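## Task

Move the foam block onto the coffee table in the neighbouring room. The robot must not tip over or finish leaning, and the block has to stay on the table by itself once the robot lets go.

## Robot and tools

ROBOT. A TidyBot++: a wheeled base (0.54 m long, 0.50 m wide, 0.38 m tall) on four powered casters that can drive, slide sideways and spin in place. It carries a single seven-joint arm with a two-finger gripper. The shoulder sits 0.12 m ahead of the base centre, 0.68 m up. Cameras: base_camera on the base front, and wrist_camera, which looks along the hand. The arm begins folded with the hand pointing down, sticking out up to 0.08 m ahead of the base. Loose objects may occasionally be nudged by something in the scene.

FRAMES. Base frame: origin on the floor below the base centre, x forward, y left, z up. hand_pose is reported in it: the point between the finger pads, with its z axis running out along the fingers and its y axis along the closing direction. The odometry frame is the base frame as it was when the scene began; base_odometry counts wheel turns only, so slip shows up as travel, and drift of a few cm and some degrees builds up over many moves. Heading is positive to the left, -3.142 to 3.142. base_tilt is in degrees, positive when leaning forward or right.

execute_actions. Argument actions: a list holding one action or none (empty just returns state and images). Optional cameras: a list of base_camera, wrist_camera or all; omitted or null gives all, [] gives none. An action may contain:
- base: exactly one relative move from where the base last reported itself: translate_m (metres, forward positive, -2 to 2), strafe_m (metres, left positive, -2 to 2) or rotate_rad (radians, counter-clockwise from above positive, -6.3 to 6.3). These are offsets, not places.
- joints: absolute target angles by name, in radians: joint_1_rad (any angle; turns the whole arm about vertical, positive is clockwise from above, opposite to rotate_rad), joint_2_rad shoulder -2.249 to 2.249, joint_3_rad any angle, joint_4_rad elbow -2.579 to 2.579, joint_5_rad any angle, joint_6_rad wrist -2.099 to 2.099, joint_7_rad any angle (hand spin; at 1.57 with the hand down the fingers open toward the robot's left and right). gripper_pos is a 0 to 1 scale, 0 fully open (pad gap about 85 mm), 1 shut; gap is roughly 85 x (1 - gripper_pos) mm. Free-turning joints take the short way, so turn more than half a revolution in several steps.
- speeds: optional caps for this action only: translate_m and strafe_m 0.05 to 0.5 m/s, rotate_rad 0.1 to 1.57 rad/s (the top of each range is the default).
Base and joint motions begin together and may finish at different moments. An unknown key or out-of-range number rejects the call with no motion. A base move needing more than about 8.7 s at its top speed is rejected; no action runs past 15 s. Joints or base left out of an action can still be driving toward earlier targets.

ARM GEOMETRY. Upper arm 0.42 m, forearm 0.31 m, hand 0.31 m. With joint_1_rad 0, joint_3_rad 3.14, joint_5_rad 0 the arm stays in the base's forward vertical plane; segment tilts from vertical (forward positive) are j2, j2 - j4, and j2 - j4 - j6. Reach ahead of the shoulder is the sum of length x sin(tilt); height above it is the sum of length x cos(tilt). A downward-pointing hand reaches at most about 0.94 m above the floor, only near the base. Closed fingertips poke about 20 mm beyond the hand point.

OTHER TOOLS. wait(seconds 0 to 10) commands nothing and returns state and images. zoom_image(camera, region [x0, y0, x1, y1] in pixels, top-left origin, at most 504 x 504) magnifies the newest full image. read_manual(section "licences") only returns licence text. finished_scene(scene 1 or 2) ends that scene for good, reports success and gives the next task; call it only once the block rests on the table and the robot holds still. Sending a reply with no tool call ends everything.

READING RESULTS. base_status and joint_status say how each motion ended: done (base done only means the wheels turned the commanded amount; it may have been blocked), off_target (resting away from target, may still push), contact_stop or time_out (target dropped, holding in place). "joint command not followed" with a "cause:" line means a self-collision check withheld all arm targets (the gripper still moves); those may be retried later. There is no check against hitting the base. gripper at 1 reporting done means nothing is held; off_target means something is between the fingers. motor_effort gives percent of maximum, with the peak in brackets; readings are noisy. Watch for ARM HIT, torque-fault lines (arm frozen 10 s, rest of call skipped), MOTOR HOT and OVER-TEMPERATURE FAULT (hold loads briefly; heat builds even while you think). If one call reports a stop, later motion calls in the same reply are skipped.

PRACTICAL POINTS. Joints stop a little short from friction; to correct, send last command + (wanted - read) for each joint, but never command a holding arm to its read angle, as a load makes it sag. Check the hand's true place in images. Drive slowly near furniture; never drive while the arm is caught on something high, or push/pull sideways with a raised hand, or the robot can tip. Backing off or retracting the arm straightens a lean. Avoid dropping, slamming or shoving objects, and lower blocks gently onto the table before opening.

Each tool is called after ">>>" as name(argument=value, ...), one argument or row to a line, values as JSON.

## Session

I'll start by looking at the current state and camera images.

>>> execute_actions(
  actions=[],
)

Scene clock: 0.00 s.
base_odometry: x=+0.000 y=+0.000 heading=+0.000 (m, m, rad; odometry frame)
base_tilt: forward=+0.0 right=+0.5 (deg)
base_status: not commanded
joint_positions: joint_1_rad=+0.050 joint_2_rad=-0.303 joint_3_rad=+3.184 joint_4_rad=-2.530 joint_5_rad=-0.051 joint_6_rad=-0.863 joint_7_rad=+1.532 gripper_pos=+0.000
joint_status: not commanded
motor_effort: joint_1_rad=+0 joint_2_rad=-2 joint_3_rad=+0 joint_4_rad=+13 joint_5_rad=-2 joint_6_rad=+1 joint_7_rad=+0 (%)
hand_pose: x=+0.2600 y=+0.0018 z=+0.5812 quat_wxyz=(-0.025, +0.996, -0.081, +0.026) (m; base frame)
pictures: base_camera, wrist_camera
Images, in order (width x height): base_camera 644x364, wrist_camera 644x476.

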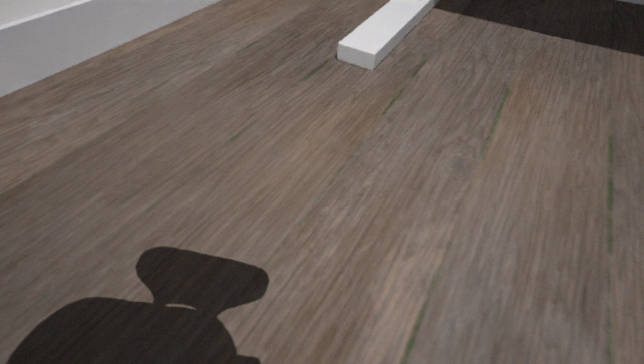

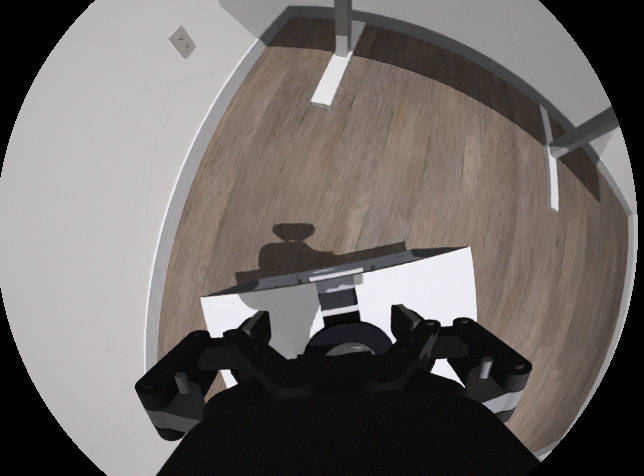

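>>> execute_actions(
  actions=[
    {"joints": {"joint_6_rad": 0.5}},
  ],
)

Scene clock: 17.77 s.
base_odometry: x=+0.000 y=+0.000 heading=+0.000 (m, m, rad; odometry frame)
base_tilt: forward=-0.1 right=+0.6 (deg)
base_status: not commanded
joint_positions: joint_1_rad=+0.050 joint_2_rad=-0.303 joint_3_rad=+3.184 joint_4_rad=-2.530 joint_5_rad=-0.051 joint_6_rad=+0.490 joint_7_rad=+1.532 gripper_pos=+0.000
joint_status: all done
motor_effort: joint_1_rad=+0(0) joint_2_rad=-7(7) joint_3_rad=+0(0) joint_4_rad=+17(17) joint_5_rad=-2(2) joint_6_rad=+9(10) joint_7_rad=+0(0) (%)
hand_pose: x=+0.5475 y=-0.0471 z=+0.8402 quat_wxyz=(+0.006, +0.760, -0.078, +0.646) (m; base frame)
pictures: base_camera, wrist_camera
Images, in order (width x height): base_camera 644x364, wrist_camera 644x476.

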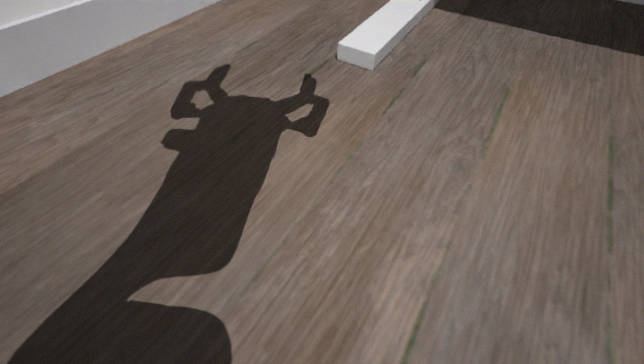

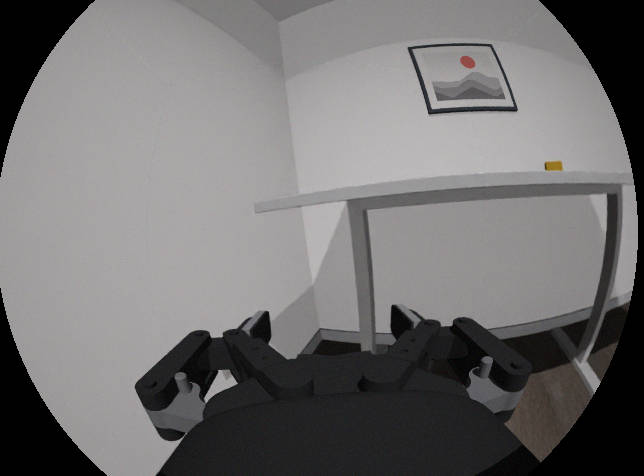

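>>> execute_actions(
  actions=[
    {"base": {"rotate_rad": -0.4}, "joints": {"joint_1_rad": 0.0, "joint_2_rad": -0.2, "joint_3_rad": 3.14, "joint_4_rad": -1.3, "joint_5_rad": 0.0, "joint_6_rad": -0.9, "joint_7_rad": 1.57}},
  ],
)

Scene clock: 46.00 s.
base_odometry: x=+0.000 y=+0.000 heading=-0.399 (m, m, rad; odometry frame)
base_tilt: forward=-0.1 right=+0.6 (deg)
base_status: done
joint_positions: joint_1_rad=+0.022 joint_2_rad=-0.228 joint_3_rad=+3.152 joint_4_rad=-1.311 joint_5_rad=-0.031 joint_6_rad=-0.866 joint_7_rad=+1.536 gripper_pos=+0.000
joint_status: all done
motor_effort: joint_1_rad=+0(1) joint_2_rad=-11(13) joint_3_rad=+0(2) joint_4_rad=+18(20) joint_5_rad=-2(2) joint_6_rad=+8(8) joint_7_rad=+0(1) (%)
hand_pose: x=+0.5908 y=-0.0078 z=+1.1241 quat_wxyz=(-0.017, +0.827, -0.030, +0.561) (m; base frame)
pictures: base_camera, wrist_camera
Images, in order (width x height): base_camera 644x364, wrist_camera 644x476.

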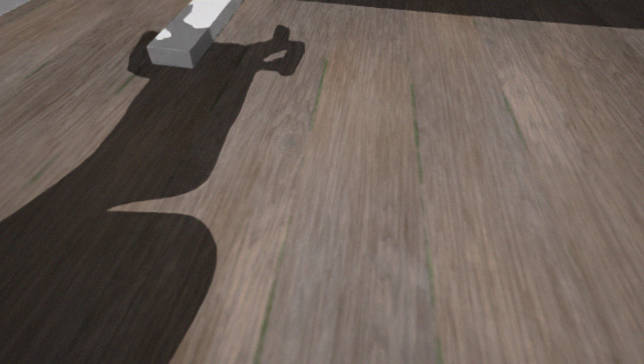

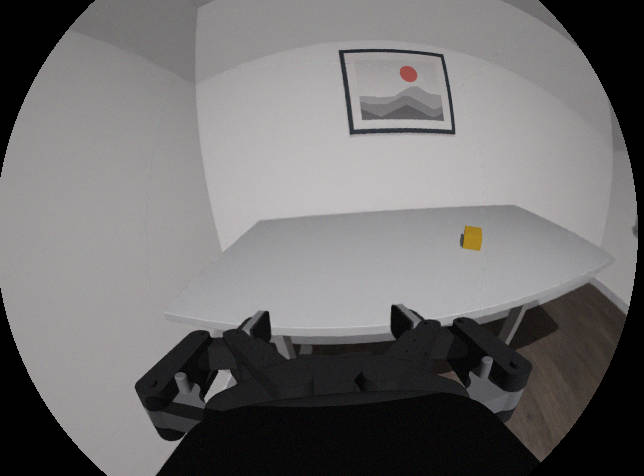

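>>> zoom_image(
  camera="wrist_camera",
  region=[400, 180, 644, 360],
)

Region (400, 180, 644, 360) of wrist_camera's 644x476 image, scaled by 2.066; it fills the top 372 rows of this view, and the rest is white.

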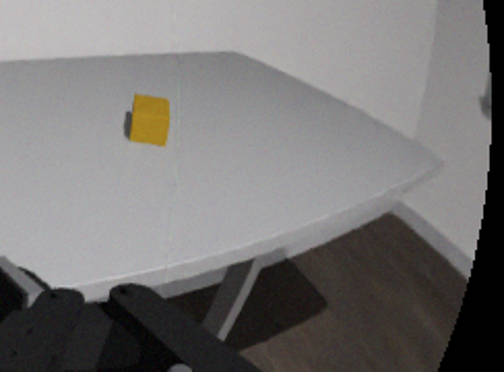

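>>> zoom_image(
  camera="wrist_camera",
  region=[440, 210, 510, 270],
)

Region (440, 210, 510, 270) of wrist_camera's 644x476 image, scaled by 7.200; it fills the top 432 rows of this view, and the rest is white.

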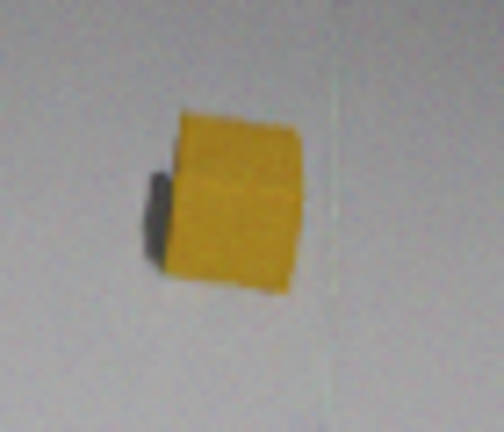

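>>> execute_actions(
  actions=[
    {"base": {"translate_m": 0.45}},
  ],
)

>>> execute_actions(
  actions=[
    {"base": {"rotate_rad": -0.7}},
  ],
)

Scene clock: 168.27 s.
base_odometry: x=+0.414 y=-0.176 heading=-0.400 (m, m, rad; odometry frame)
base_tilt: forward=-0.1 right=+0.5 (deg)
base_status: done
joint_positions: joint_1_rad=+0.022 joint_2_rad=-0.205 joint_3_rad=+3.151 joint_4_rad=-1.310 joint_5_rad=-0.030 joint_6_rad=-0.869 joint_7_rad=+1.536 gripper_pos=+0.000
joint_status: not commanded
motor_effort: joint_1_rad=+0(1) joint_2_rad=-13(16) joint_3_rad=+0(1) joint_4_rad=+18(19) joint_5_rad=-2(2) joint_6_rad=+8(8) joint_7_rad=+0(0) (%)
hand_pose: x=+0.6004 y=-0.0072 z=+1.1131 quat_wxyz=(-0.017, +0.834, -0.030, +0.551) (m; base frame)
pictures: base_camera, wrist_camera
Images, in order (width x height): base_camera 644x364, wrist_camera 644x476.

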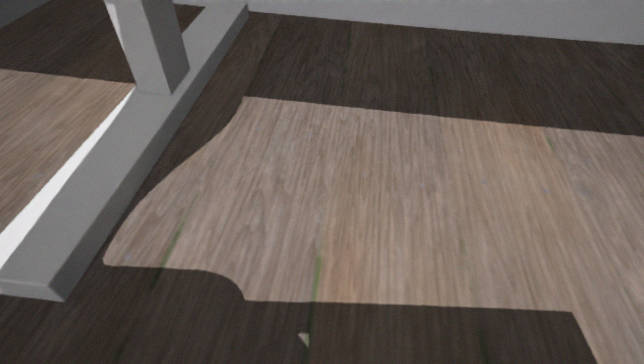

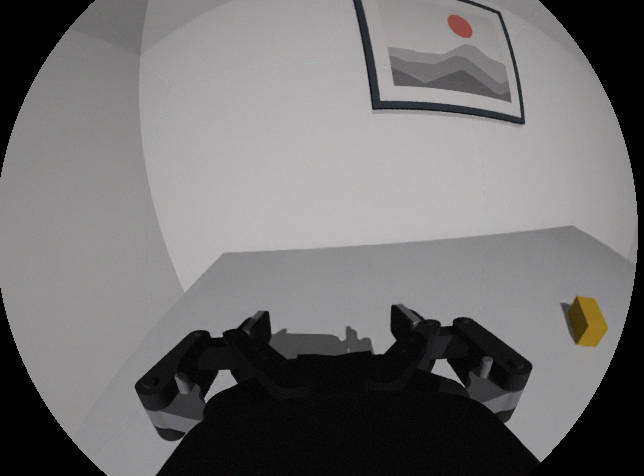

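Scene clock: 169.97 s.
base_odometry: x=+0.414 y=-0.176 heading=-1.099 (m, m, rad; odometry frame)
base_tilt: forward=+0.0 right=+0.5 (deg)
base_status: done
joint_positions: joint_1_rad=+0.015 joint_2_rad=-0.205 joint_3_rad=+3.146 joint_4_rad=-1.310 joint_5_rad=-0.027 joint_6_rad=-0.869 joint_7_rad=+1.536 gripper_pos=+0.000
joint_status: not commanded
motor_effort: joint_1_rad=+0(2) joint_2_rad=-12(14) joint_3_rad=+0(2) joint_4_rad=+19(19) joint_5_rad=-2(3) joint_6_rad=+8(8) joint_7_rad=+0(0) (%)
hand_pose: x=+0.6004 y=-0.0017 z=+1.1131 quat_wxyz=(-0.018, +0.834, -0.024, +0.551) (m; base frame)
pictures: base_camera, wrist_camera
Images, in order (width x height): base_camera 644x364, wrist_camera 644x476.

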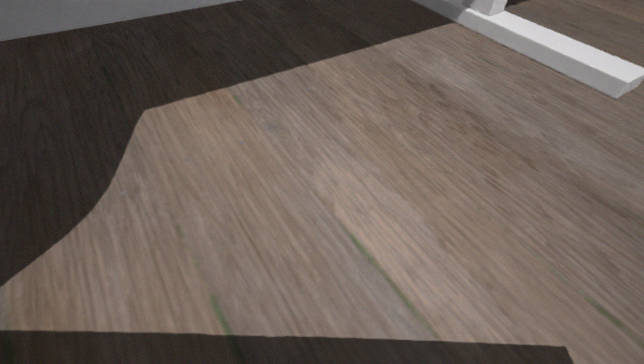

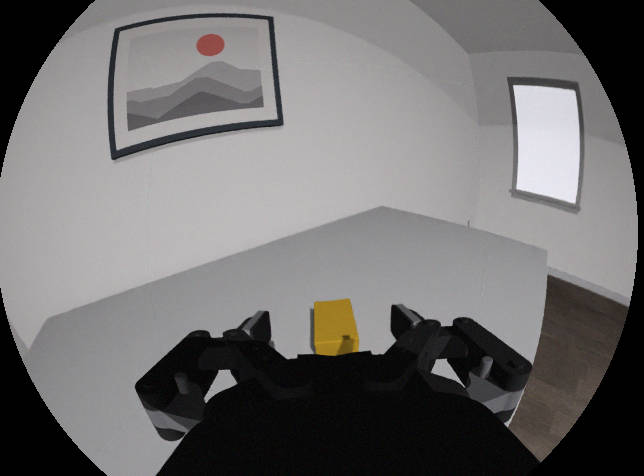

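>>> zoom_image(
  camera="wrist_camera",
  region=[240, 270, 420, 390],
)

Region (240, 270, 420, 390) of wrist_camera's 644x476 image, scaled by 2.800.

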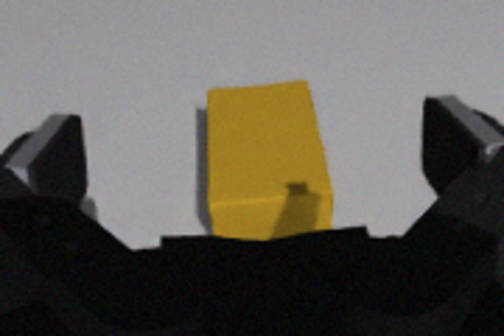

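>>> execute_actions(
  actions=[
    {"joints": {"joint_1_rad": -0.015, "joint_2_rad": -0.10, "joint_3_rad": 3.135, "joint_4_rad": -1.499, "joint_5_rad": 0.027, "joint_6_rad": -0.671, "joint_7_rad": 1.604}},
  ],
  cameras=["wrist_camera"],
)

Scene clock: 291.17 s.
base_odometry: x=+0.414 y=-0.176 heading=-1.099 (m, m, rad; odometry frame)
base_tilt: forward=+0.0 right=+0.5 (deg)
base_status: not commanded
joint_positions: joint_1_rad=+0.007 joint_2_rad=-0.107 joint_3_rad=+3.146 joint_4_rad=-1.494 joint_5_rad=-0.003 joint_6_rad=-0.706 joint_7_rad=+1.570 gripper_pos=+0.000
joint_status: all done
motor_effort: joint_1_rad=+0(0) joint_2_rad=-17(20) joint_3_rad=+0(1) joint_4_rad=+19(21) joint_5_rad=-2(2) joint_6_rad=+8(9) joint_7_rad=+0(0) (%)
hand_pose: x=+0.6530 y=-0.0042 z=+1.0019 quat_wxyz=(+0.001, +0.866, -0.006, +0.500) (m; base frame)
pictures: wrist_camera
Images, in order (width x height): wrist_camera 644x476.

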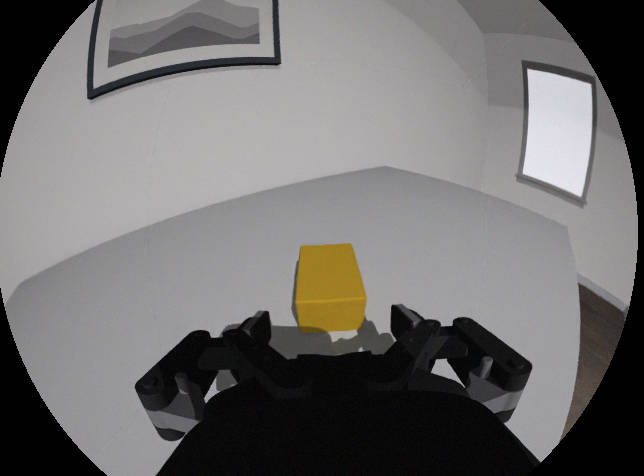

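>>> zoom_image(
  camera="wrist_camera",
  region=[230, 220, 430, 380],
)

Region (230, 220, 430, 380) of wrist_camera's 644x476 image, scaled by 2.520; it fills the top 403 rows of this view, and the rest is white.

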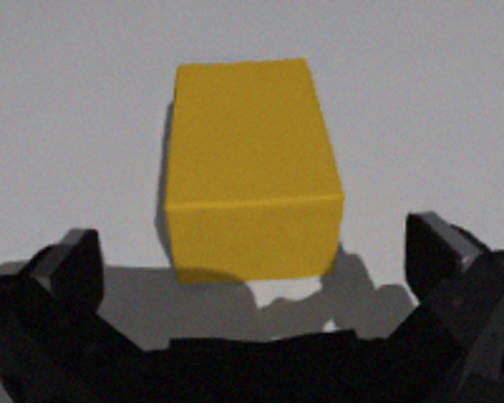

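>>> execute_actions(
  actions=[
    {"joints": {"joint_2_rad": 0.014, "joint_4_rad": -1.428, "joint_6_rad": -0.608}},
  ],
  cameras=["wrist_camera"],
)

Scene clock: 351.40 s.
base_odometry: x=+0.414 y=-0.176 heading=-1.099 (m, m, rad; odometry frame)
base_tilt: forward=+0.0 right=+0.5 (deg)
base_status: not commanded
joint_positions: joint_1_rad=+0.007 joint_2_rad=+0.001 joint_3_rad=+3.146 joint_4_rad=-1.439 joint_5_rad=-0.003 joint_6_rad=-0.640 joint_7_rad=+1.570 gripper_pos=+0.000
joint_status: all done
motor_effort: joint_1_rad=+0(0) joint_2_rad=-22(24) joint_3_rad=+0(0) joint_4_rad=+20(20) joint_5_rad=-1(2) joint_6_rad=+7(8) joint_7_rad=+0(0) (%)
hand_pose: x=+0.7030 y=-0.0047 z=+0.9917 quat_wxyz=(+0.001, +0.862, -0.006, +0.506) (m; base frame)
pictures: wrist_camera
Images, in order (width x height): wrist_camera 644x476.

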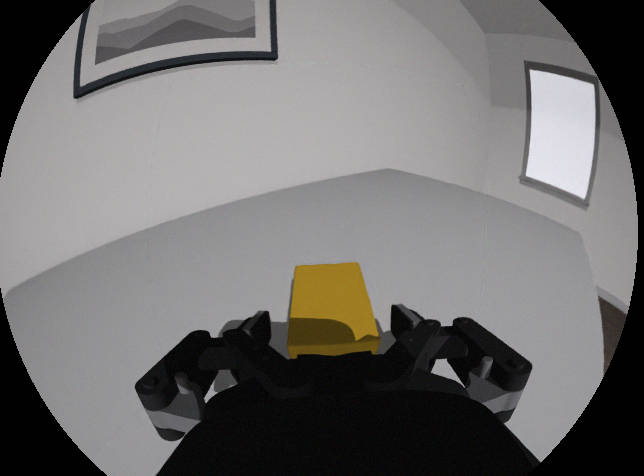

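>>> zoom_image(
  camera="wrist_camera",
  region=[230, 240, 430, 400],
)

Region (230, 240, 430, 400) of wrist_camera's 644x476 image, scaled by 2.520; it fills the top 403 rows of this view, and the rest is white.

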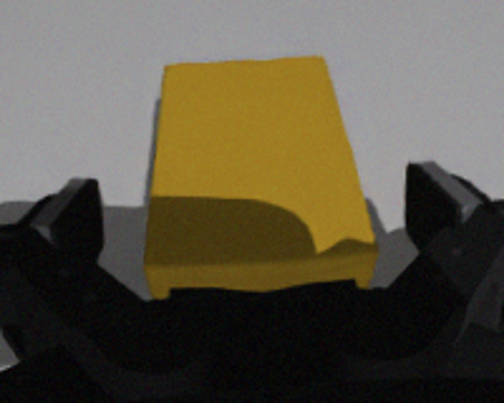

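>>> execute_actions(
  actions=[
    {"joints": {"joint_2_rad": 0.026}},
  ],
  cameras=[],
)

>>> execute_actions(
  actions=[
    {"joints": {"gripper_pos": 1.0}},
  ],
  cameras=["wrist_camera"],
)

Scene clock: 386.10 s.
base_odometry: x=+0.414 y=-0.176 heading=-1.099 (m, m, rad; odometry frame)
base_tilt: forward=+0.0 right=+0.6 (deg)
base_status: not commanded
joint_positions: joint_1_rad=+0.007 joint_2_rad=+0.005 joint_3_rad=+3.146 joint_4_rad=-1.439 joint_5_rad=-0.003 joint_6_rad=-0.640 joint_7_rad=+1.570 gripper_pos=+0.000
joint_status: all done
motor_effort: joint_1_rad=+0(0) joint_2_rad=-22(23) joint_3_rad=+0(0) joint_4_rad=+20(20) joint_5_rad=-2(2) joint_6_rad=+8(8) joint_7_rad=+0(0) (%)
hand_pose: x=+0.7042 y=-0.0047 z=+0.9896 quat_wxyz=(+0.001, +0.863, -0.006, +0.505) (m; base frame)
pictures: none
No camera images: the call's "cameras" was empty. Leave "cameras" out to get every camera's image.

Scene clock: 387.20 s.
base_odometry: x=+0.414 y=-0.176 heading=-1.099 (m, m, rad; odometry frame)
base_tilt: forward=-0.1 right=+0.5 (deg)
base_status: not commanded
joint_positions: joint_1_rad=+0.007 joint_2_rad=+0.006 joint_3_rad=+3.146 joint_4_rad=-1.437 joint_5_rad=-0.003 joint_6_rad=-0.639 joint_7_rad=+1.570 gripper_pos=+0.395
joint_status: gripper_pos off_target (ended at +0.395, target +1.000)
motor_effort: joint_1_rad=+0(0) joint_2_rad=-22(24) joint_3_rad=+0(0) joint_4_rad=+20(20) joint_5_rad=-2(2) joint_6_rad=+8(8) joint_7_rad=+0(0) (%)
hand_pose: x=+0.7047 y=-0.0047 z=+0.9903 quat_wxyz=(+0.001, +0.863, -0.006, +0.505) (m; base frame)
pictures: wrist_camera
Images, in order (width x height): wrist_camera 644x476.

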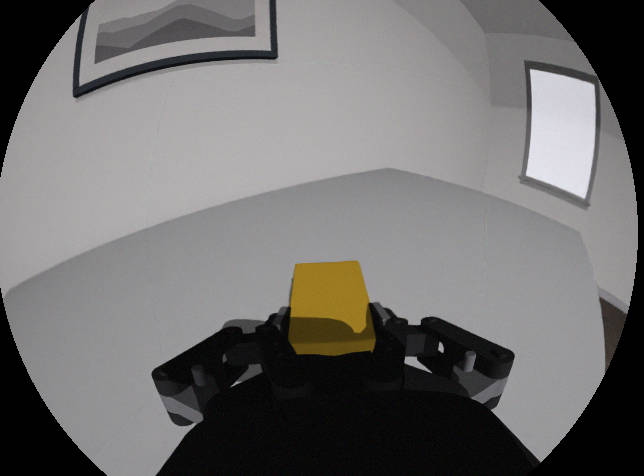

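>>> execute_actions(
  actions=[
    {"base": {"rotate_rad": -1.7}, "joints": {"joint_2_rad": -0.35}, "speeds": {"rotate_rad": 1.2}},
  ],
)

Scene clock: 415.00 s.
base_odometry: x=+0.414 y=-0.176 heading=-2.798 (m, m, rad; odometry frame)
base_tilt: forward=-0.1 right=+0.6 (deg)
base_status: done
joint_positions: joint_1_rad=-0.009 joint_2_rad=-0.339 joint_3_rad=+3.137 joint_4_rad=-1.436 joint_5_rad=-0.001 joint_6_rad=-0.639 joint_7_rad=+1.570 gripper_pos=+0.395
joint_status: all done
motor_effort: joint_1_rad=+0(3) joint_2_rad=-8(27) joint_3_rad=+0(3) joint_4_rad=+19(21) joint_5_rad=-2(1) joint_6_rad=+9(9) joint_7_rad=+0(0) (%)
hand_pose: x=+0.5658 y=+0.0081 z=+1.1709 quat_wxyz=(-0.004, +0.763, +0.005, +0.646) (m; base frame)
pictures: base_camera, wrist_camera
Images, in order (width x height): base_camera 644x364, wrist_camera 644x476.

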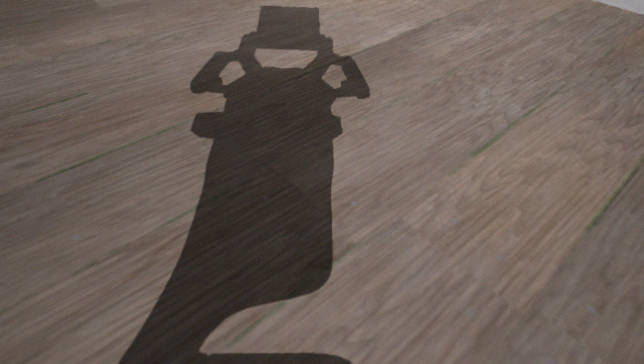

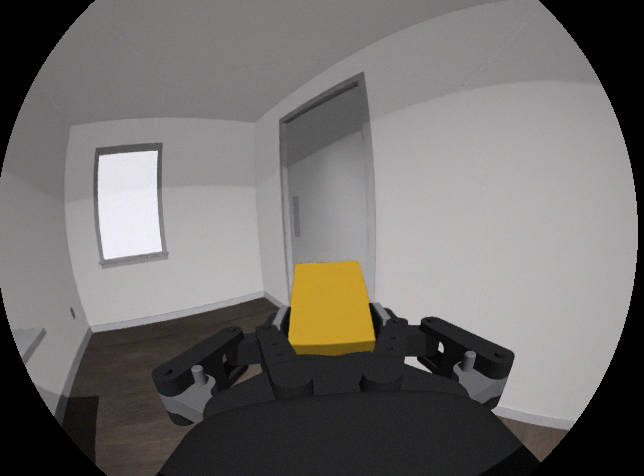

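>>> zoom_image(
  camera="wrist_camera",
  region=[230, 50, 430, 330],
)

Region (230, 50, 430, 330) of wrist_camera's 644x476 image, scaled by 1.800; it fills the left 360 columns of this view, and the rest is white.

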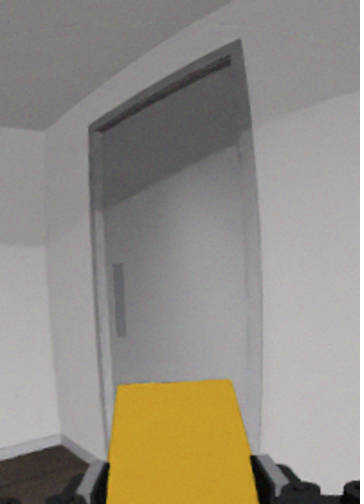

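>>> execute_actions(
  actions=[
    {"base": {"translate_m": 1.2}, "joints": {"joint_2_rad": -1.0, "joint_4_rad": -1.4, "joint_6_rad": -1.35}},
  ],
  cameras=[],
)

>>> execute_actions(
  actions=[
    {"base": {"rotate_rad": -0.85}},
  ],
)

Scene clock: 487.77 s.
base_odometry: x=-0.716 y=-0.578 heading=-2.799 (m, m, rad; odometry frame)
base_tilt: forward=-0.1 right=+0.6 (deg)
base_status: done
joint_positions: joint_1_rad=-0.009 joint_2_rad=-0.986 joint_3_rad=+3.137 joint_4_rad=-1.413 joint_5_rad=-0.001 joint_6_rad=-1.322 joint_7_rad=+1.570 gripper_pos=+0.395
joint_status: all done
motor_effort: joint_1_rad=+0(0) joint_2_rad=+21(22) joint_3_rad=+1(1) joint_4_rad=+12(20) joint_5_rad=-2(2) joint_6_rad=+9(10) joint_7_rad=+0(0) (%)
hand_pose: x=+0.2049 y=+0.0043 z=+1.1449 quat_wxyz=(-0.003, +0.767, +0.006, +0.641) (m; base frame)
pictures: none
No camera images: the call's "cameras" was empty. Leave "cameras" out to get every camera's image.

Scene clock: 489.53 s.
base_odometry: x=-0.716 y=-0.578 heading=+2.635 (m, m, rad; odometry frame)
base_tilt: forward=-0.1 right=+0.6 (deg)
base_status: done
joint_positions: joint_1_rad=-0.009 joint_2_rad=-0.986 joint_3_rad=+3.137 joint_4_rad=-1.413 joint_5_rad=-0.001 joint_6_rad=-1.322 joint_7_rad=+1.570 gripper_pos=+0.395
joint_status: not commanded
motor_effort: joint_1_rad=+0(1) joint_2_rad=+21(21) joint_3_rad=+1(1) joint_4_rad=+12(12) joint_5_rad=-2(1) joint_6_rad=+9(9) joint_7_rad=+0(0) (%)
hand_pose: x=+0.2049 y=+0.0043 z=+1.1449 quat_wxyz=(-0.003, +0.767, +0.006, +0.641) (m; base frame)
pictures: base_camera, wrist_camera
Images, in order (width x height): base_camera 644x364, wrist_camera 644x476.

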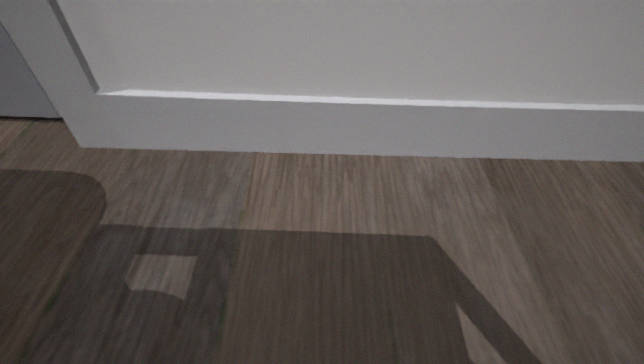

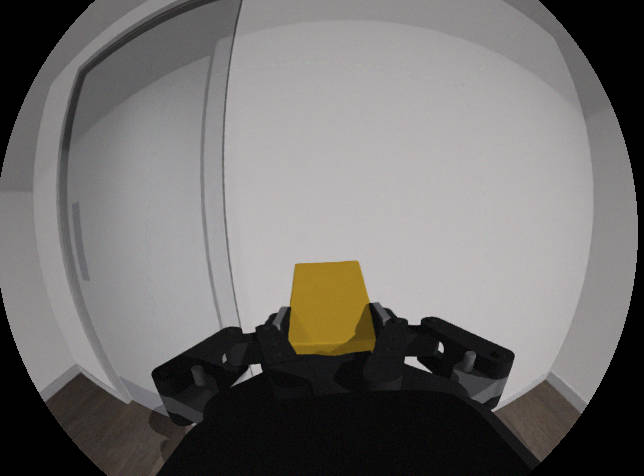

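>>> execute_actions(
  actions=[
    {"base": {"strafe_m": 0.8}},
  ],
)

Scene clock: 503.13 s.
base_odometry: x=-1.106 y=-1.277 heading=+2.634 (m, m, rad; odometry frame)
base_tilt: forward=-0.1 right=+0.6 (deg)
base_status: done
joint_positions: joint_1_rad=-0.009 joint_2_rad=-0.986 joint_3_rad=+3.136 joint_4_rad=-1.413 joint_5_rad=+0.002 joint_6_rad=-1.322 joint_7_rad=+1.570 gripper_pos=+0.395
joint_status: not commanded
motor_effort: joint_1_rad=+0(2) joint_2_rad=+21(23) joint_3_rad=+1(3) joint_4_rad=+12(12) joint_5_rad=-2(1) joint_6_rad=+9(9) joint_7_rad=+0(0) (%)
hand_pose: x=+0.2049 y=+0.0040 z=+1.1449 quat_wxyz=(-0.001, +0.767, +0.006, +0.641) (m; base frame)
pictures: base_camera, wrist_camera
Images, in order (width x height): base_camera 644x364, wrist_camera 644x476.

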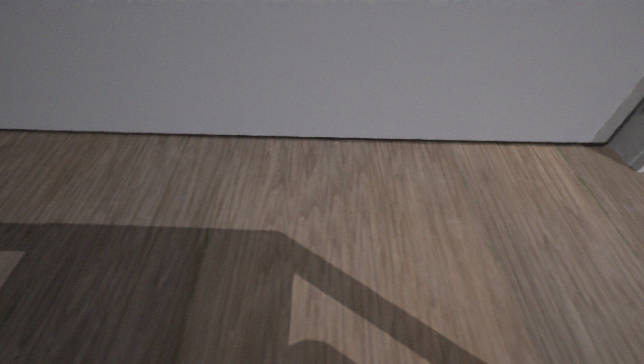

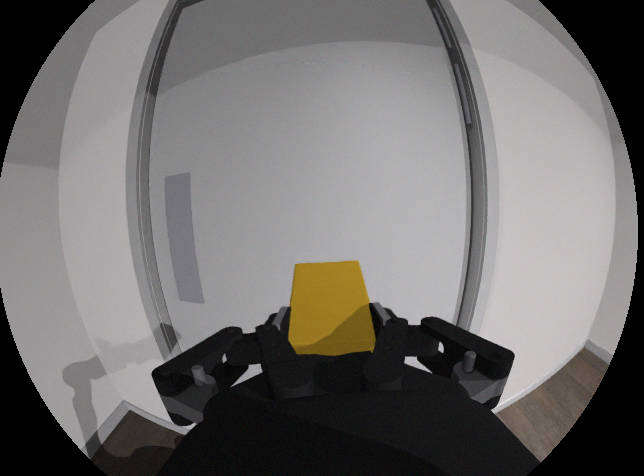

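>>> execute_actions(
  actions=[
    {"base": {"strafe_m": 0.2}},
  ],
  cameras=["base_camera"],
)

Scene clock: 535.93 s.
base_odometry: x=-1.204 y=-1.451 heading=+2.632 (m, m, rad; odometry frame)
base_tilt: forward=+0.0 right=+0.6 (deg)
base_status: done
joint_positions: joint_1_rad=-0.009 joint_2_rad=-0.986 joint_3_rad=+3.132 joint_4_rad=-1.413 joint_5_rad=+0.003 joint_6_rad=-1.322 joint_7_rad=+1.570 gripper_pos=+0.395
joint_status: not commanded
motor_effort: joint_1_rad=+0(2) joint_2_rad=+21(21) joint_3_rad=+1(3) joint_4_rad=+12(12) joint_5_rad=-2(1) joint_6_rad=+9(9) joint_7_rad=+0(0) (%)
hand_pose: x=+0.2048 y=+0.0055 z=+1.1448 quat_wxyz=(+0.000, +0.767, +0.007, +0.641) (m; base frame)
pictures: base_camera
Images, in order (width x height): base_camera 644x364.

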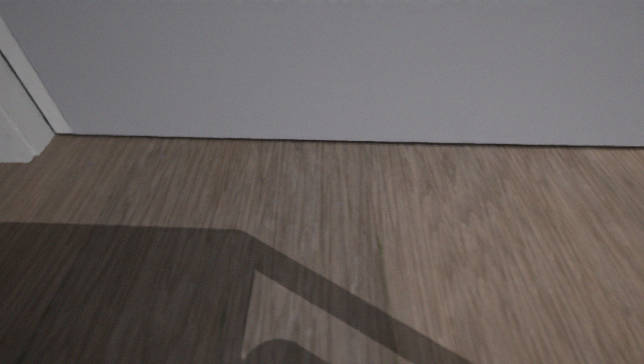

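>>> execute_actions(
  actions=[
    {"base": {"translate_m": 0.36}},
  ],
  cameras=["base_camera"],
)

>>> execute_actions(
  actions=[
    {"base": {"translate_m": 0.4}, "speeds": {"translate_m": 0.15}},
  ],
)

Scene clock: 549.20 s.
base_odometry: x=-1.518 y=-1.276 heading=+2.633 (m, m, rad; odometry frame)
base_tilt: forward=-0.1 right=+0.6 (deg)
base_status: done
joint_positions: joint_1_rad=-0.009 joint_2_rad=-1.008 joint_3_rad=+3.132 joint_4_rad=-1.400 joint_5_rad=+0.003 joint_6_rad=-1.327 joint_7_rad=+1.570 gripper_pos=+0.395
joint_status: not commanded
motor_effort: joint_1_rad=+0(1) joint_2_rad=+23(33) joint_3_rad=+1(2) joint_4_rad=+10(13) joint_5_rad=-2(0) joint_6_rad=+9(11) joint_7_rad=+0(0) (%)
hand_pose: x=+0.1910 y=+0.0054 z=+1.1509 quat_wxyz=(-0.001, +0.757, +0.007, +0.653) (m; base frame)
pictures: base_camera
Images, in order (width x height): base_camera 644x364.

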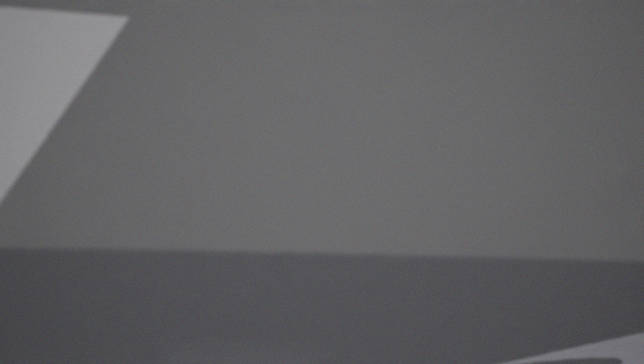

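Scene clock: 552.53 s.
base_odometry: x=-1.868 y=-1.081 heading=+2.632 (m, m, rad; odometry frame)
base_tilt: forward=-0.1 right=+0.6 (deg)
base_status: done
joint_positions: joint_1_rad=-0.009 joint_2_rad=-1.005 joint_3_rad=+3.132 joint_4_rad=-1.399 joint_5_rad=+0.003 joint_6_rad=-1.329 joint_7_rad=+1.570 gripper_pos=+0.395
joint_status: not commanded
motor_effort: joint_1_rad=+0(1) joint_2_rad=+22(28) joint_3_rad=+1(4) joint_4_rad=+11(12) joint_5_rad=-2(2) joint_6_rad=+9(11) joint_7_rad=+0(0) (%)
hand_pose: x=+0.1920 y=+0.0055 z=+1.1503 quat_wxyz=(+0.000, +0.759, +0.007, +0.651) (m; base frame)
pictures: base_camera, wrist_camera
Images, in order (width x height): base_camera 644x364, wrist_camera 644x476.

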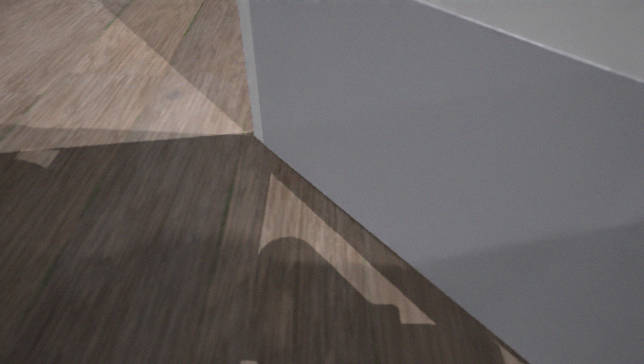

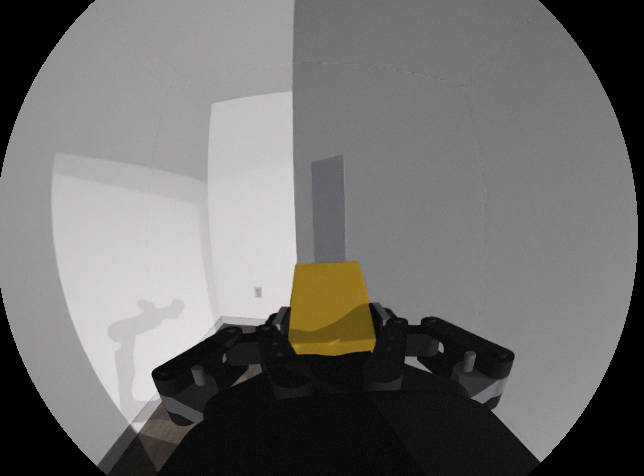

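>>> execute_actions(
  actions=[
    {"base": {"translate_m": 0.7}, "speeds": {"translate_m": 0.3}},
  ],
)

Scene clock: 579.47 s.
base_odometry: x=-2.479 y=-0.740 heading=+2.633 (m, m, rad; odometry frame)
base_tilt: forward=+0.0 right=+0.6 (deg)
base_status: done
joint_positions: joint_1_rad=-0.009 joint_2_rad=-1.004 joint_3_rad=+3.132 joint_4_rad=-1.399 joint_5_rad=+0.004 joint_6_rad=-1.329 joint_7_rad=+1.570 gripper_pos=+0.395
joint_status: not commanded
motor_effort: joint_1_rad=+0(3) joint_2_rad=+21(26) joint_3_rad=+1(4) joint_4_rad=+12(13) joint_5_rad=-2(3) joint_6_rad=+9(9) joint_7_rad=+0(0) (%)
hand_pose: x=+0.1925 y=+0.0049 z=+1.1502 quat_wxyz=(+0.000, +0.759, +0.007, +0.651) (m; base frame)
pictures: base_camera, wrist_camera
Images, in order (width x height): base_camera 644x364, wrist_camera 644x476.

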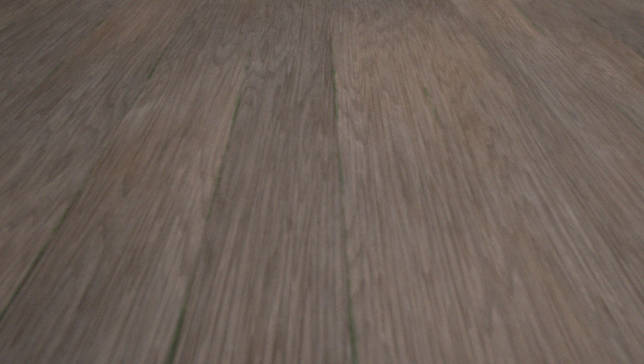

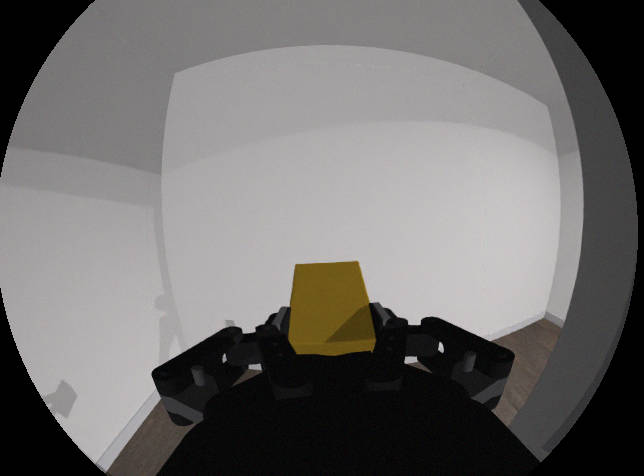

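>>> execute_actions(
  actions=[
    {"base": {"translate_m": 0.55}, "speeds": {"translate_m": 0.4}},
  ],
  cameras=["base_camera"],
)

>>> execute_actions(
  actions=[
    {"base": {"rotate_rad": -1.6}, "joints": {"joint_6_rad": -1.6}},
  ],
)

Scene clock: 598.83 s.
base_odometry: x=-2.960 y=-0.472 heading=+2.633 (m, m, rad; odometry frame)
base_tilt: forward=-0.1 right=+0.5 (deg)
base_status: done
joint_positions: joint_1_rad=-0.009 joint_2_rad=-1.004 joint_3_rad=+3.132 joint_4_rad=-1.399 joint_5_rad=+0.004 joint_6_rad=-1.329 joint_7_rad=+1.570 gripper_pos=+0.395
joint_status: not commanded
motor_effort: joint_1_rad=+0(2) joint_2_rad=+21(25) joint_3_rad=+1(2) joint_4_rad=+11(12) joint_5_rad=-2(1) joint_6_rad=+9(9) joint_7_rad=+0(0) (%)
hand_pose: x=+0.1927 y=+0.0049 z=+1.1501 quat_wxyz=(+0.000, +0.759, +0.007, +0.651) (m; base frame)
pictures: base_camera
Images, in order (width x height): base_camera 644x364.

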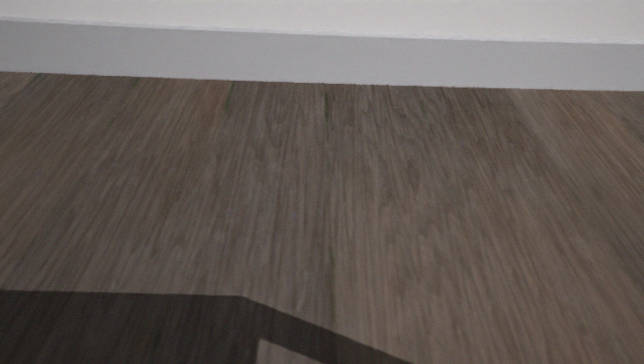

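Scene clock: 601.13 s.
base_odometry: x=-2.960 y=-0.472 heading=+1.033 (m, m, rad; odometry frame)
base_tilt: forward=-0.1 right=+0.5 (deg)
base_status: done
joint_positions: joint_1_rad=-0.009 joint_2_rad=-1.004 joint_3_rad=+3.132 joint_4_rad=-1.401 joint_5_rad=+0.004 joint_6_rad=-1.593 joint_7_rad=+1.570 gripper_pos=+0.395
joint_status: all done
motor_effort: joint_1_rad=+0(2) joint_2_rad=+22(24) joint_3_rad=+1(2) joint_4_rad=+11(12) joint_5_rad=-2(1) joint_6_rad=+8(10) joint_7_rad=+0(0) (%)
hand_pose: x=+0.1699 y=+0.0039 z=+1.0709 quat_wxyz=(+0.001, +0.839, +0.007, +0.544) (m; base frame)
pictures: base_camera, wrist_camera
Images, in order (width x height): base_camera 644x364, wrist_camera 644x476.

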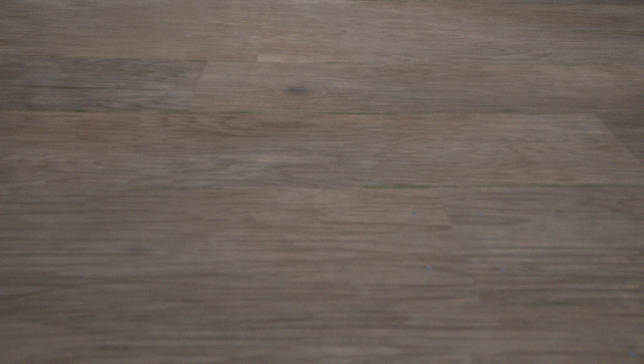

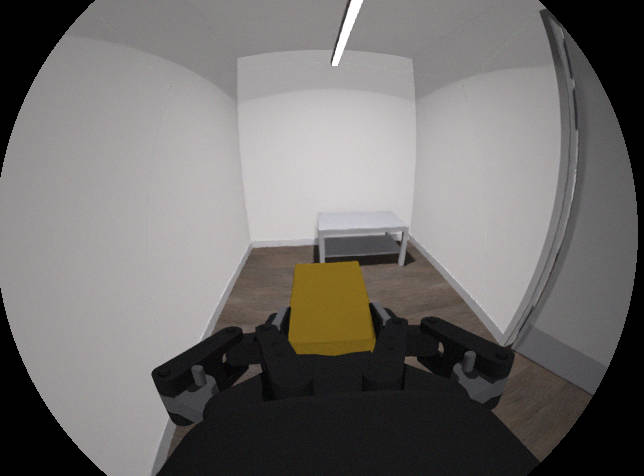

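>>> zoom_image(
  camera="wrist_camera",
  region=[280, 190, 440, 290],
)

Region (280, 190, 440, 290) of wrist_camera's 644x476 image, scaled by 3.150; it fills the top 315 rows of this view, and the rest is white.

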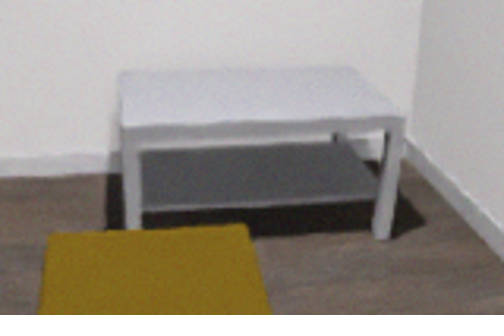

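>>> execute_actions(
  actions=[
    {"base": {"translate_m": 1.35}, "joints": {"joint_1_rad": 0.43, "joint_2_rad": 0.54, "joint_4_rad": -2.06, "joint_6_rad": 0.55}},
  ],
)

Scene clock: 655.97 s.
base_odometry: x=-2.267 y=+0.686 heading=+1.032 (m, m, rad; odometry frame)
base_tilt: forward=-0.1 right=+0.5 (deg)
base_status: done
joint_positions: joint_1_rad=+0.411 joint_2_rad=+0.527 joint_3_rad=+3.132 joint_4_rad=-2.049 joint_5_rad=+0.004 joint_6_rad=+0.515 joint_7_rad=+1.570 gripper_pos=+0.395
joint_status: all done
motor_effort: joint_1_rad=+0(1) joint_2_rad=-34(36) joint_3_rad=-1(1) joint_4_rad=+13(20) joint_5_rad=-2(1) joint_6_rad=+8(9) joint_7_rad=+0(0) (%)
hand_pose: x=+0.7221 y=-0.2545 z=+0.6338 quat_wxyz=(+0.101, +0.840, -0.171, +0.505) (m; base frame)
pictures: base_camera, wrist_camera
Images, in order (width x height): base_camera 644x364, wrist_camera 644x476.

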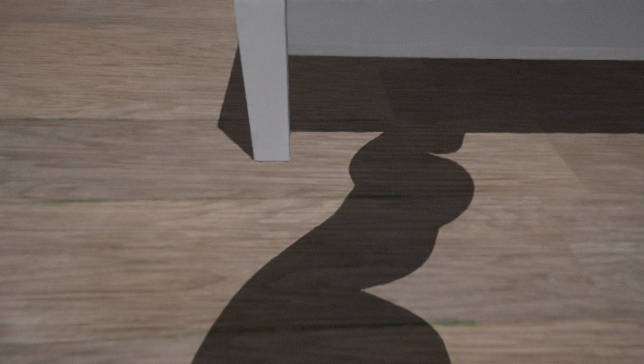

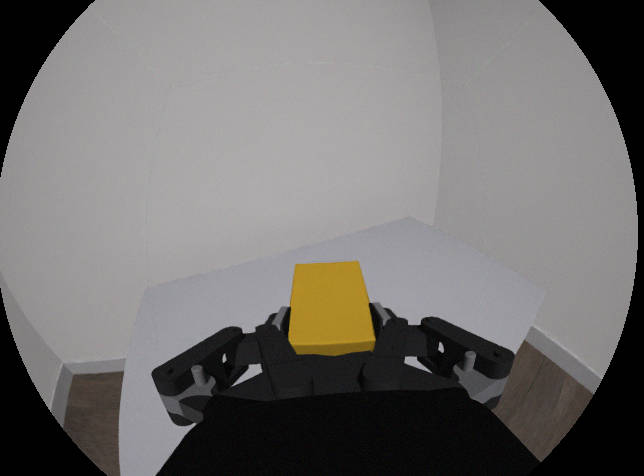

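>>> execute_actions(
  actions=[
    {"joints": {"joint_2_rad": 0.975, "joint_4_rad": -1.623}},
  ],
  cameras=["wrist_camera"],
)

Scene clock: 708.53 s.
base_odometry: x=-2.267 y=+0.686 heading=+1.032 (m, m, rad; odometry frame)
base_tilt: forward=+0.0 right=+0.6 (deg)
base_status: not commanded
joint_positions: joint_1_rad=+0.411 joint_2_rad=+0.968 joint_3_rad=+3.132 joint_4_rad=-1.641 joint_5_rad=+0.004 joint_6_rad=+0.515 joint_7_rad=+1.570 gripper_pos=+0.395
joint_status: all done
motor_effort: joint_1_rad=+0(0) joint_2_rad=-46(48) joint_3_rad=-1(1) joint_4_rad=+13(13) joint_5_rad=-2(1) joint_6_rad=+8(8) joint_7_rad=+0(0) (%)
hand_pose: x=+0.8334 y=-0.3030 z=+0.4944 quat_wxyz=(+0.097, +0.848, -0.174, +0.491) (m; base frame)
pictures: wrist_camera
Images, in order (width x height): wrist_camera 644x476.

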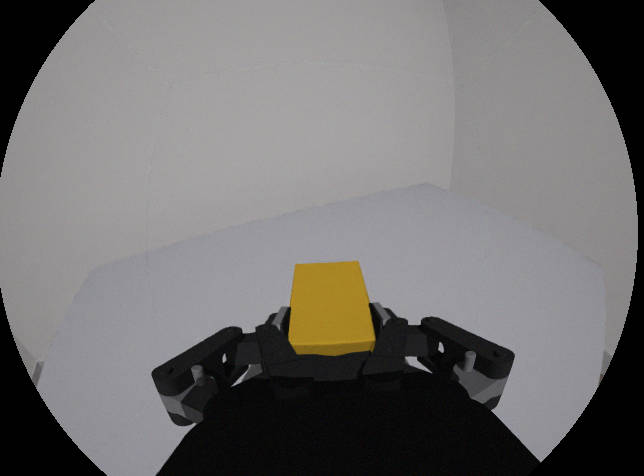

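>>> execute_actions(
  actions=[
    {"joints": {"joint_2_rad": 0.997}},
  ],
  cameras=["wrist_camera"],
)

Scene clock: 736.90 s.
base_odometry: x=-2.267 y=+0.686 heading=+1.032 (m, m, rad; odometry frame)
base_tilt: forward=-0.1 right=+0.6 (deg)
base_status: not commanded
joint_positions: joint_1_rad=+0.411 joint_2_rad=+0.972 joint_3_rad=+3.132 joint_4_rad=-1.638 joint_5_rad=+0.004 joint_6_rad=+0.519 joint_7_rad=+1.571 gripper_pos=+0.395
joint_status: all done
motor_effort: joint_1_rad=+0(0) joint_2_rad=-45(47) joint_3_rad=-1(1) joint_4_rad=+12(13) joint_5_rad=-2(2) joint_6_rad=+7(8) joint_7_rad=+0(0) (%)
hand_pose: x=+0.8342 y=-0.3033 z=+0.4930 quat_wxyz=(+0.098, +0.848, -0.174, +0.492) (m; base frame)
pictures: wrist_camera
Images, in order (width x height): wrist_camera 644x476.

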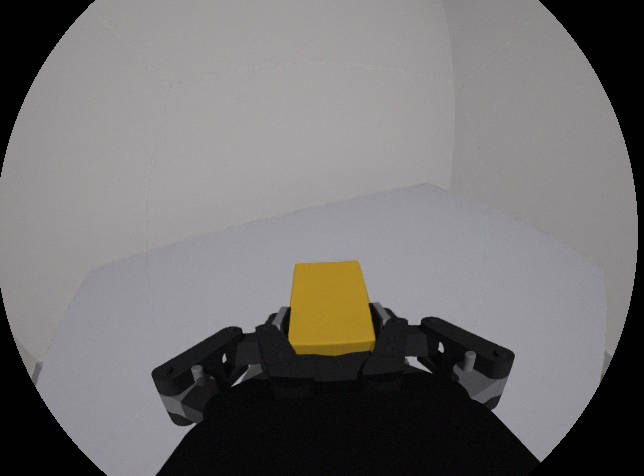

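>>> execute_actions(
  actions=[
    {"joints": {"joint_2_rad": 1.015}},
  ],
  cameras=[],
)

Scene clock: 753.63 s.
base_odometry: x=-2.267 y=+0.686 heading=+1.032 (m, m, rad; odometry frame)
base_tilt: forward=+0.0 right=+0.5 (deg)
base_status: not commanded
joint_positions: joint_1_rad=+0.411 joint_2_rad=+0.976 joint_3_rad=+3.132 joint_4_rad=-1.637 joint_5_rad=+0.004 joint_6_rad=+0.523 joint_7_rad=+1.571 gripper_pos=+0.395
joint_status: joint_2_rad off_target (ended at +0.976, target +1.015)
motor_effort: joint_1_rad=+0(0) joint_2_rad=-42(44) joint_3_rad=-1(1) joint_4_rad=+12(12) joint_5_rad=-2(2) joint_6_rad=+6(7) joint_7_rad=+0(0) (%)
hand_pose: x=+0.8348 y=-0.3036 z=+0.4924 quat_wxyz=(+0.098, +0.847, -0.174, +0.493) (m; base frame)
pictures: none
No camera images: the call's "cameras" was empty. Leave "cameras" out to get every camera's image.

>>> execute_actions(
  actions=[
    {"joints": {"joint_2_rad": 0.98, "gripper_pos": 0.0}},
  ],
  cameras=[],
)

>>> execute_actions(
  actions=[
    {"joints": {"joint_2_rad": 0.6, "joint_4_rad": -1.8, "joint_6_rad": 0.2}},
  ],
  cameras=["wrist_camera"],
)

Scene clock: 766.50 s.
base_odometry: x=-2.267 y=+0.686 heading=+1.032 (m, m, rad; odometry frame)
base_tilt: forward=+0.0 right=+0.5 (deg)
base_status: not commanded
joint_positions: joint_1_rad=+0.411 joint_2_rad=+0.975 joint_3_rad=+3.132 joint_4_rad=-1.637 joint_5_rad=+0.004 joint_6_rad=+0.523 joint_7_rad=+1.571 gripper_pos=+0.000
joint_status: all done
motor_effort: joint_1_rad=+0(0) joint_2_rad=-46(48) joint_3_rad=-1(2) joint_4_rad=+13(13) joint_5_rad=-2(2) joint_6_rad=+8(8) joint_7_rad=+0(0) (%)
hand_pose: x=+0.8350 y=-0.3037 z=+0.4929 quat_wxyz=(+0.098, +0.847, -0.174, +0.493) (m; base frame)
pictures: none
No camera images: the call's "cameras" was empty. Leave "cameras" out to get every camera's image.

Scene clock: 768.07 s.
base_odometry: x=-2.267 y=+0.686 heading=+1.032 (m, m, rad; odometry frame)
base_tilt: forward=+0.0 right=+0.6 (deg)
base_status: not commanded
joint_positions: joint_1_rad=+0.411 joint_2_rad=+0.610 joint_3_rad=+3.132 joint_4_rad=-1.786 joint_5_rad=+0.004 joint_6_rad=+0.234 joint_7_rad=+1.571 gripper_pos=+0.000
joint_status: all done
motor_effort: joint_1_rad=+0(0) joint_2_rad=-39(48) joint_3_rad=-1(1) joint_4_rad=+14(15) joint_5_rad=-2(2) joint_6_rad=+7(7) joint_7_rad=+0(0) (%)
hand_pose: x=+0.7754 y=-0.2779 z=+0.6222 quat_wxyz=(+0.092, +0.865, -0.176, +0.461) (m; base frame)
pictures: wrist_camera
Images, in order (width x height): wrist_camera 644x476.

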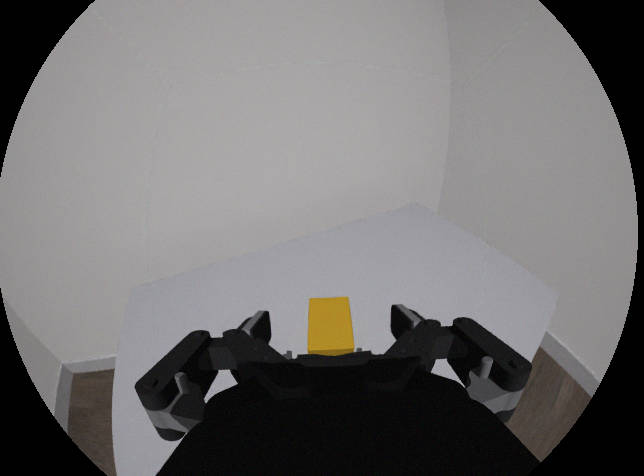

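The block is sitting on the coffee table and the gripper is clear of it, so I'm ending scene 1.

>>> finished_scene(
  scene=1,
)

The scene is finished: the task was done.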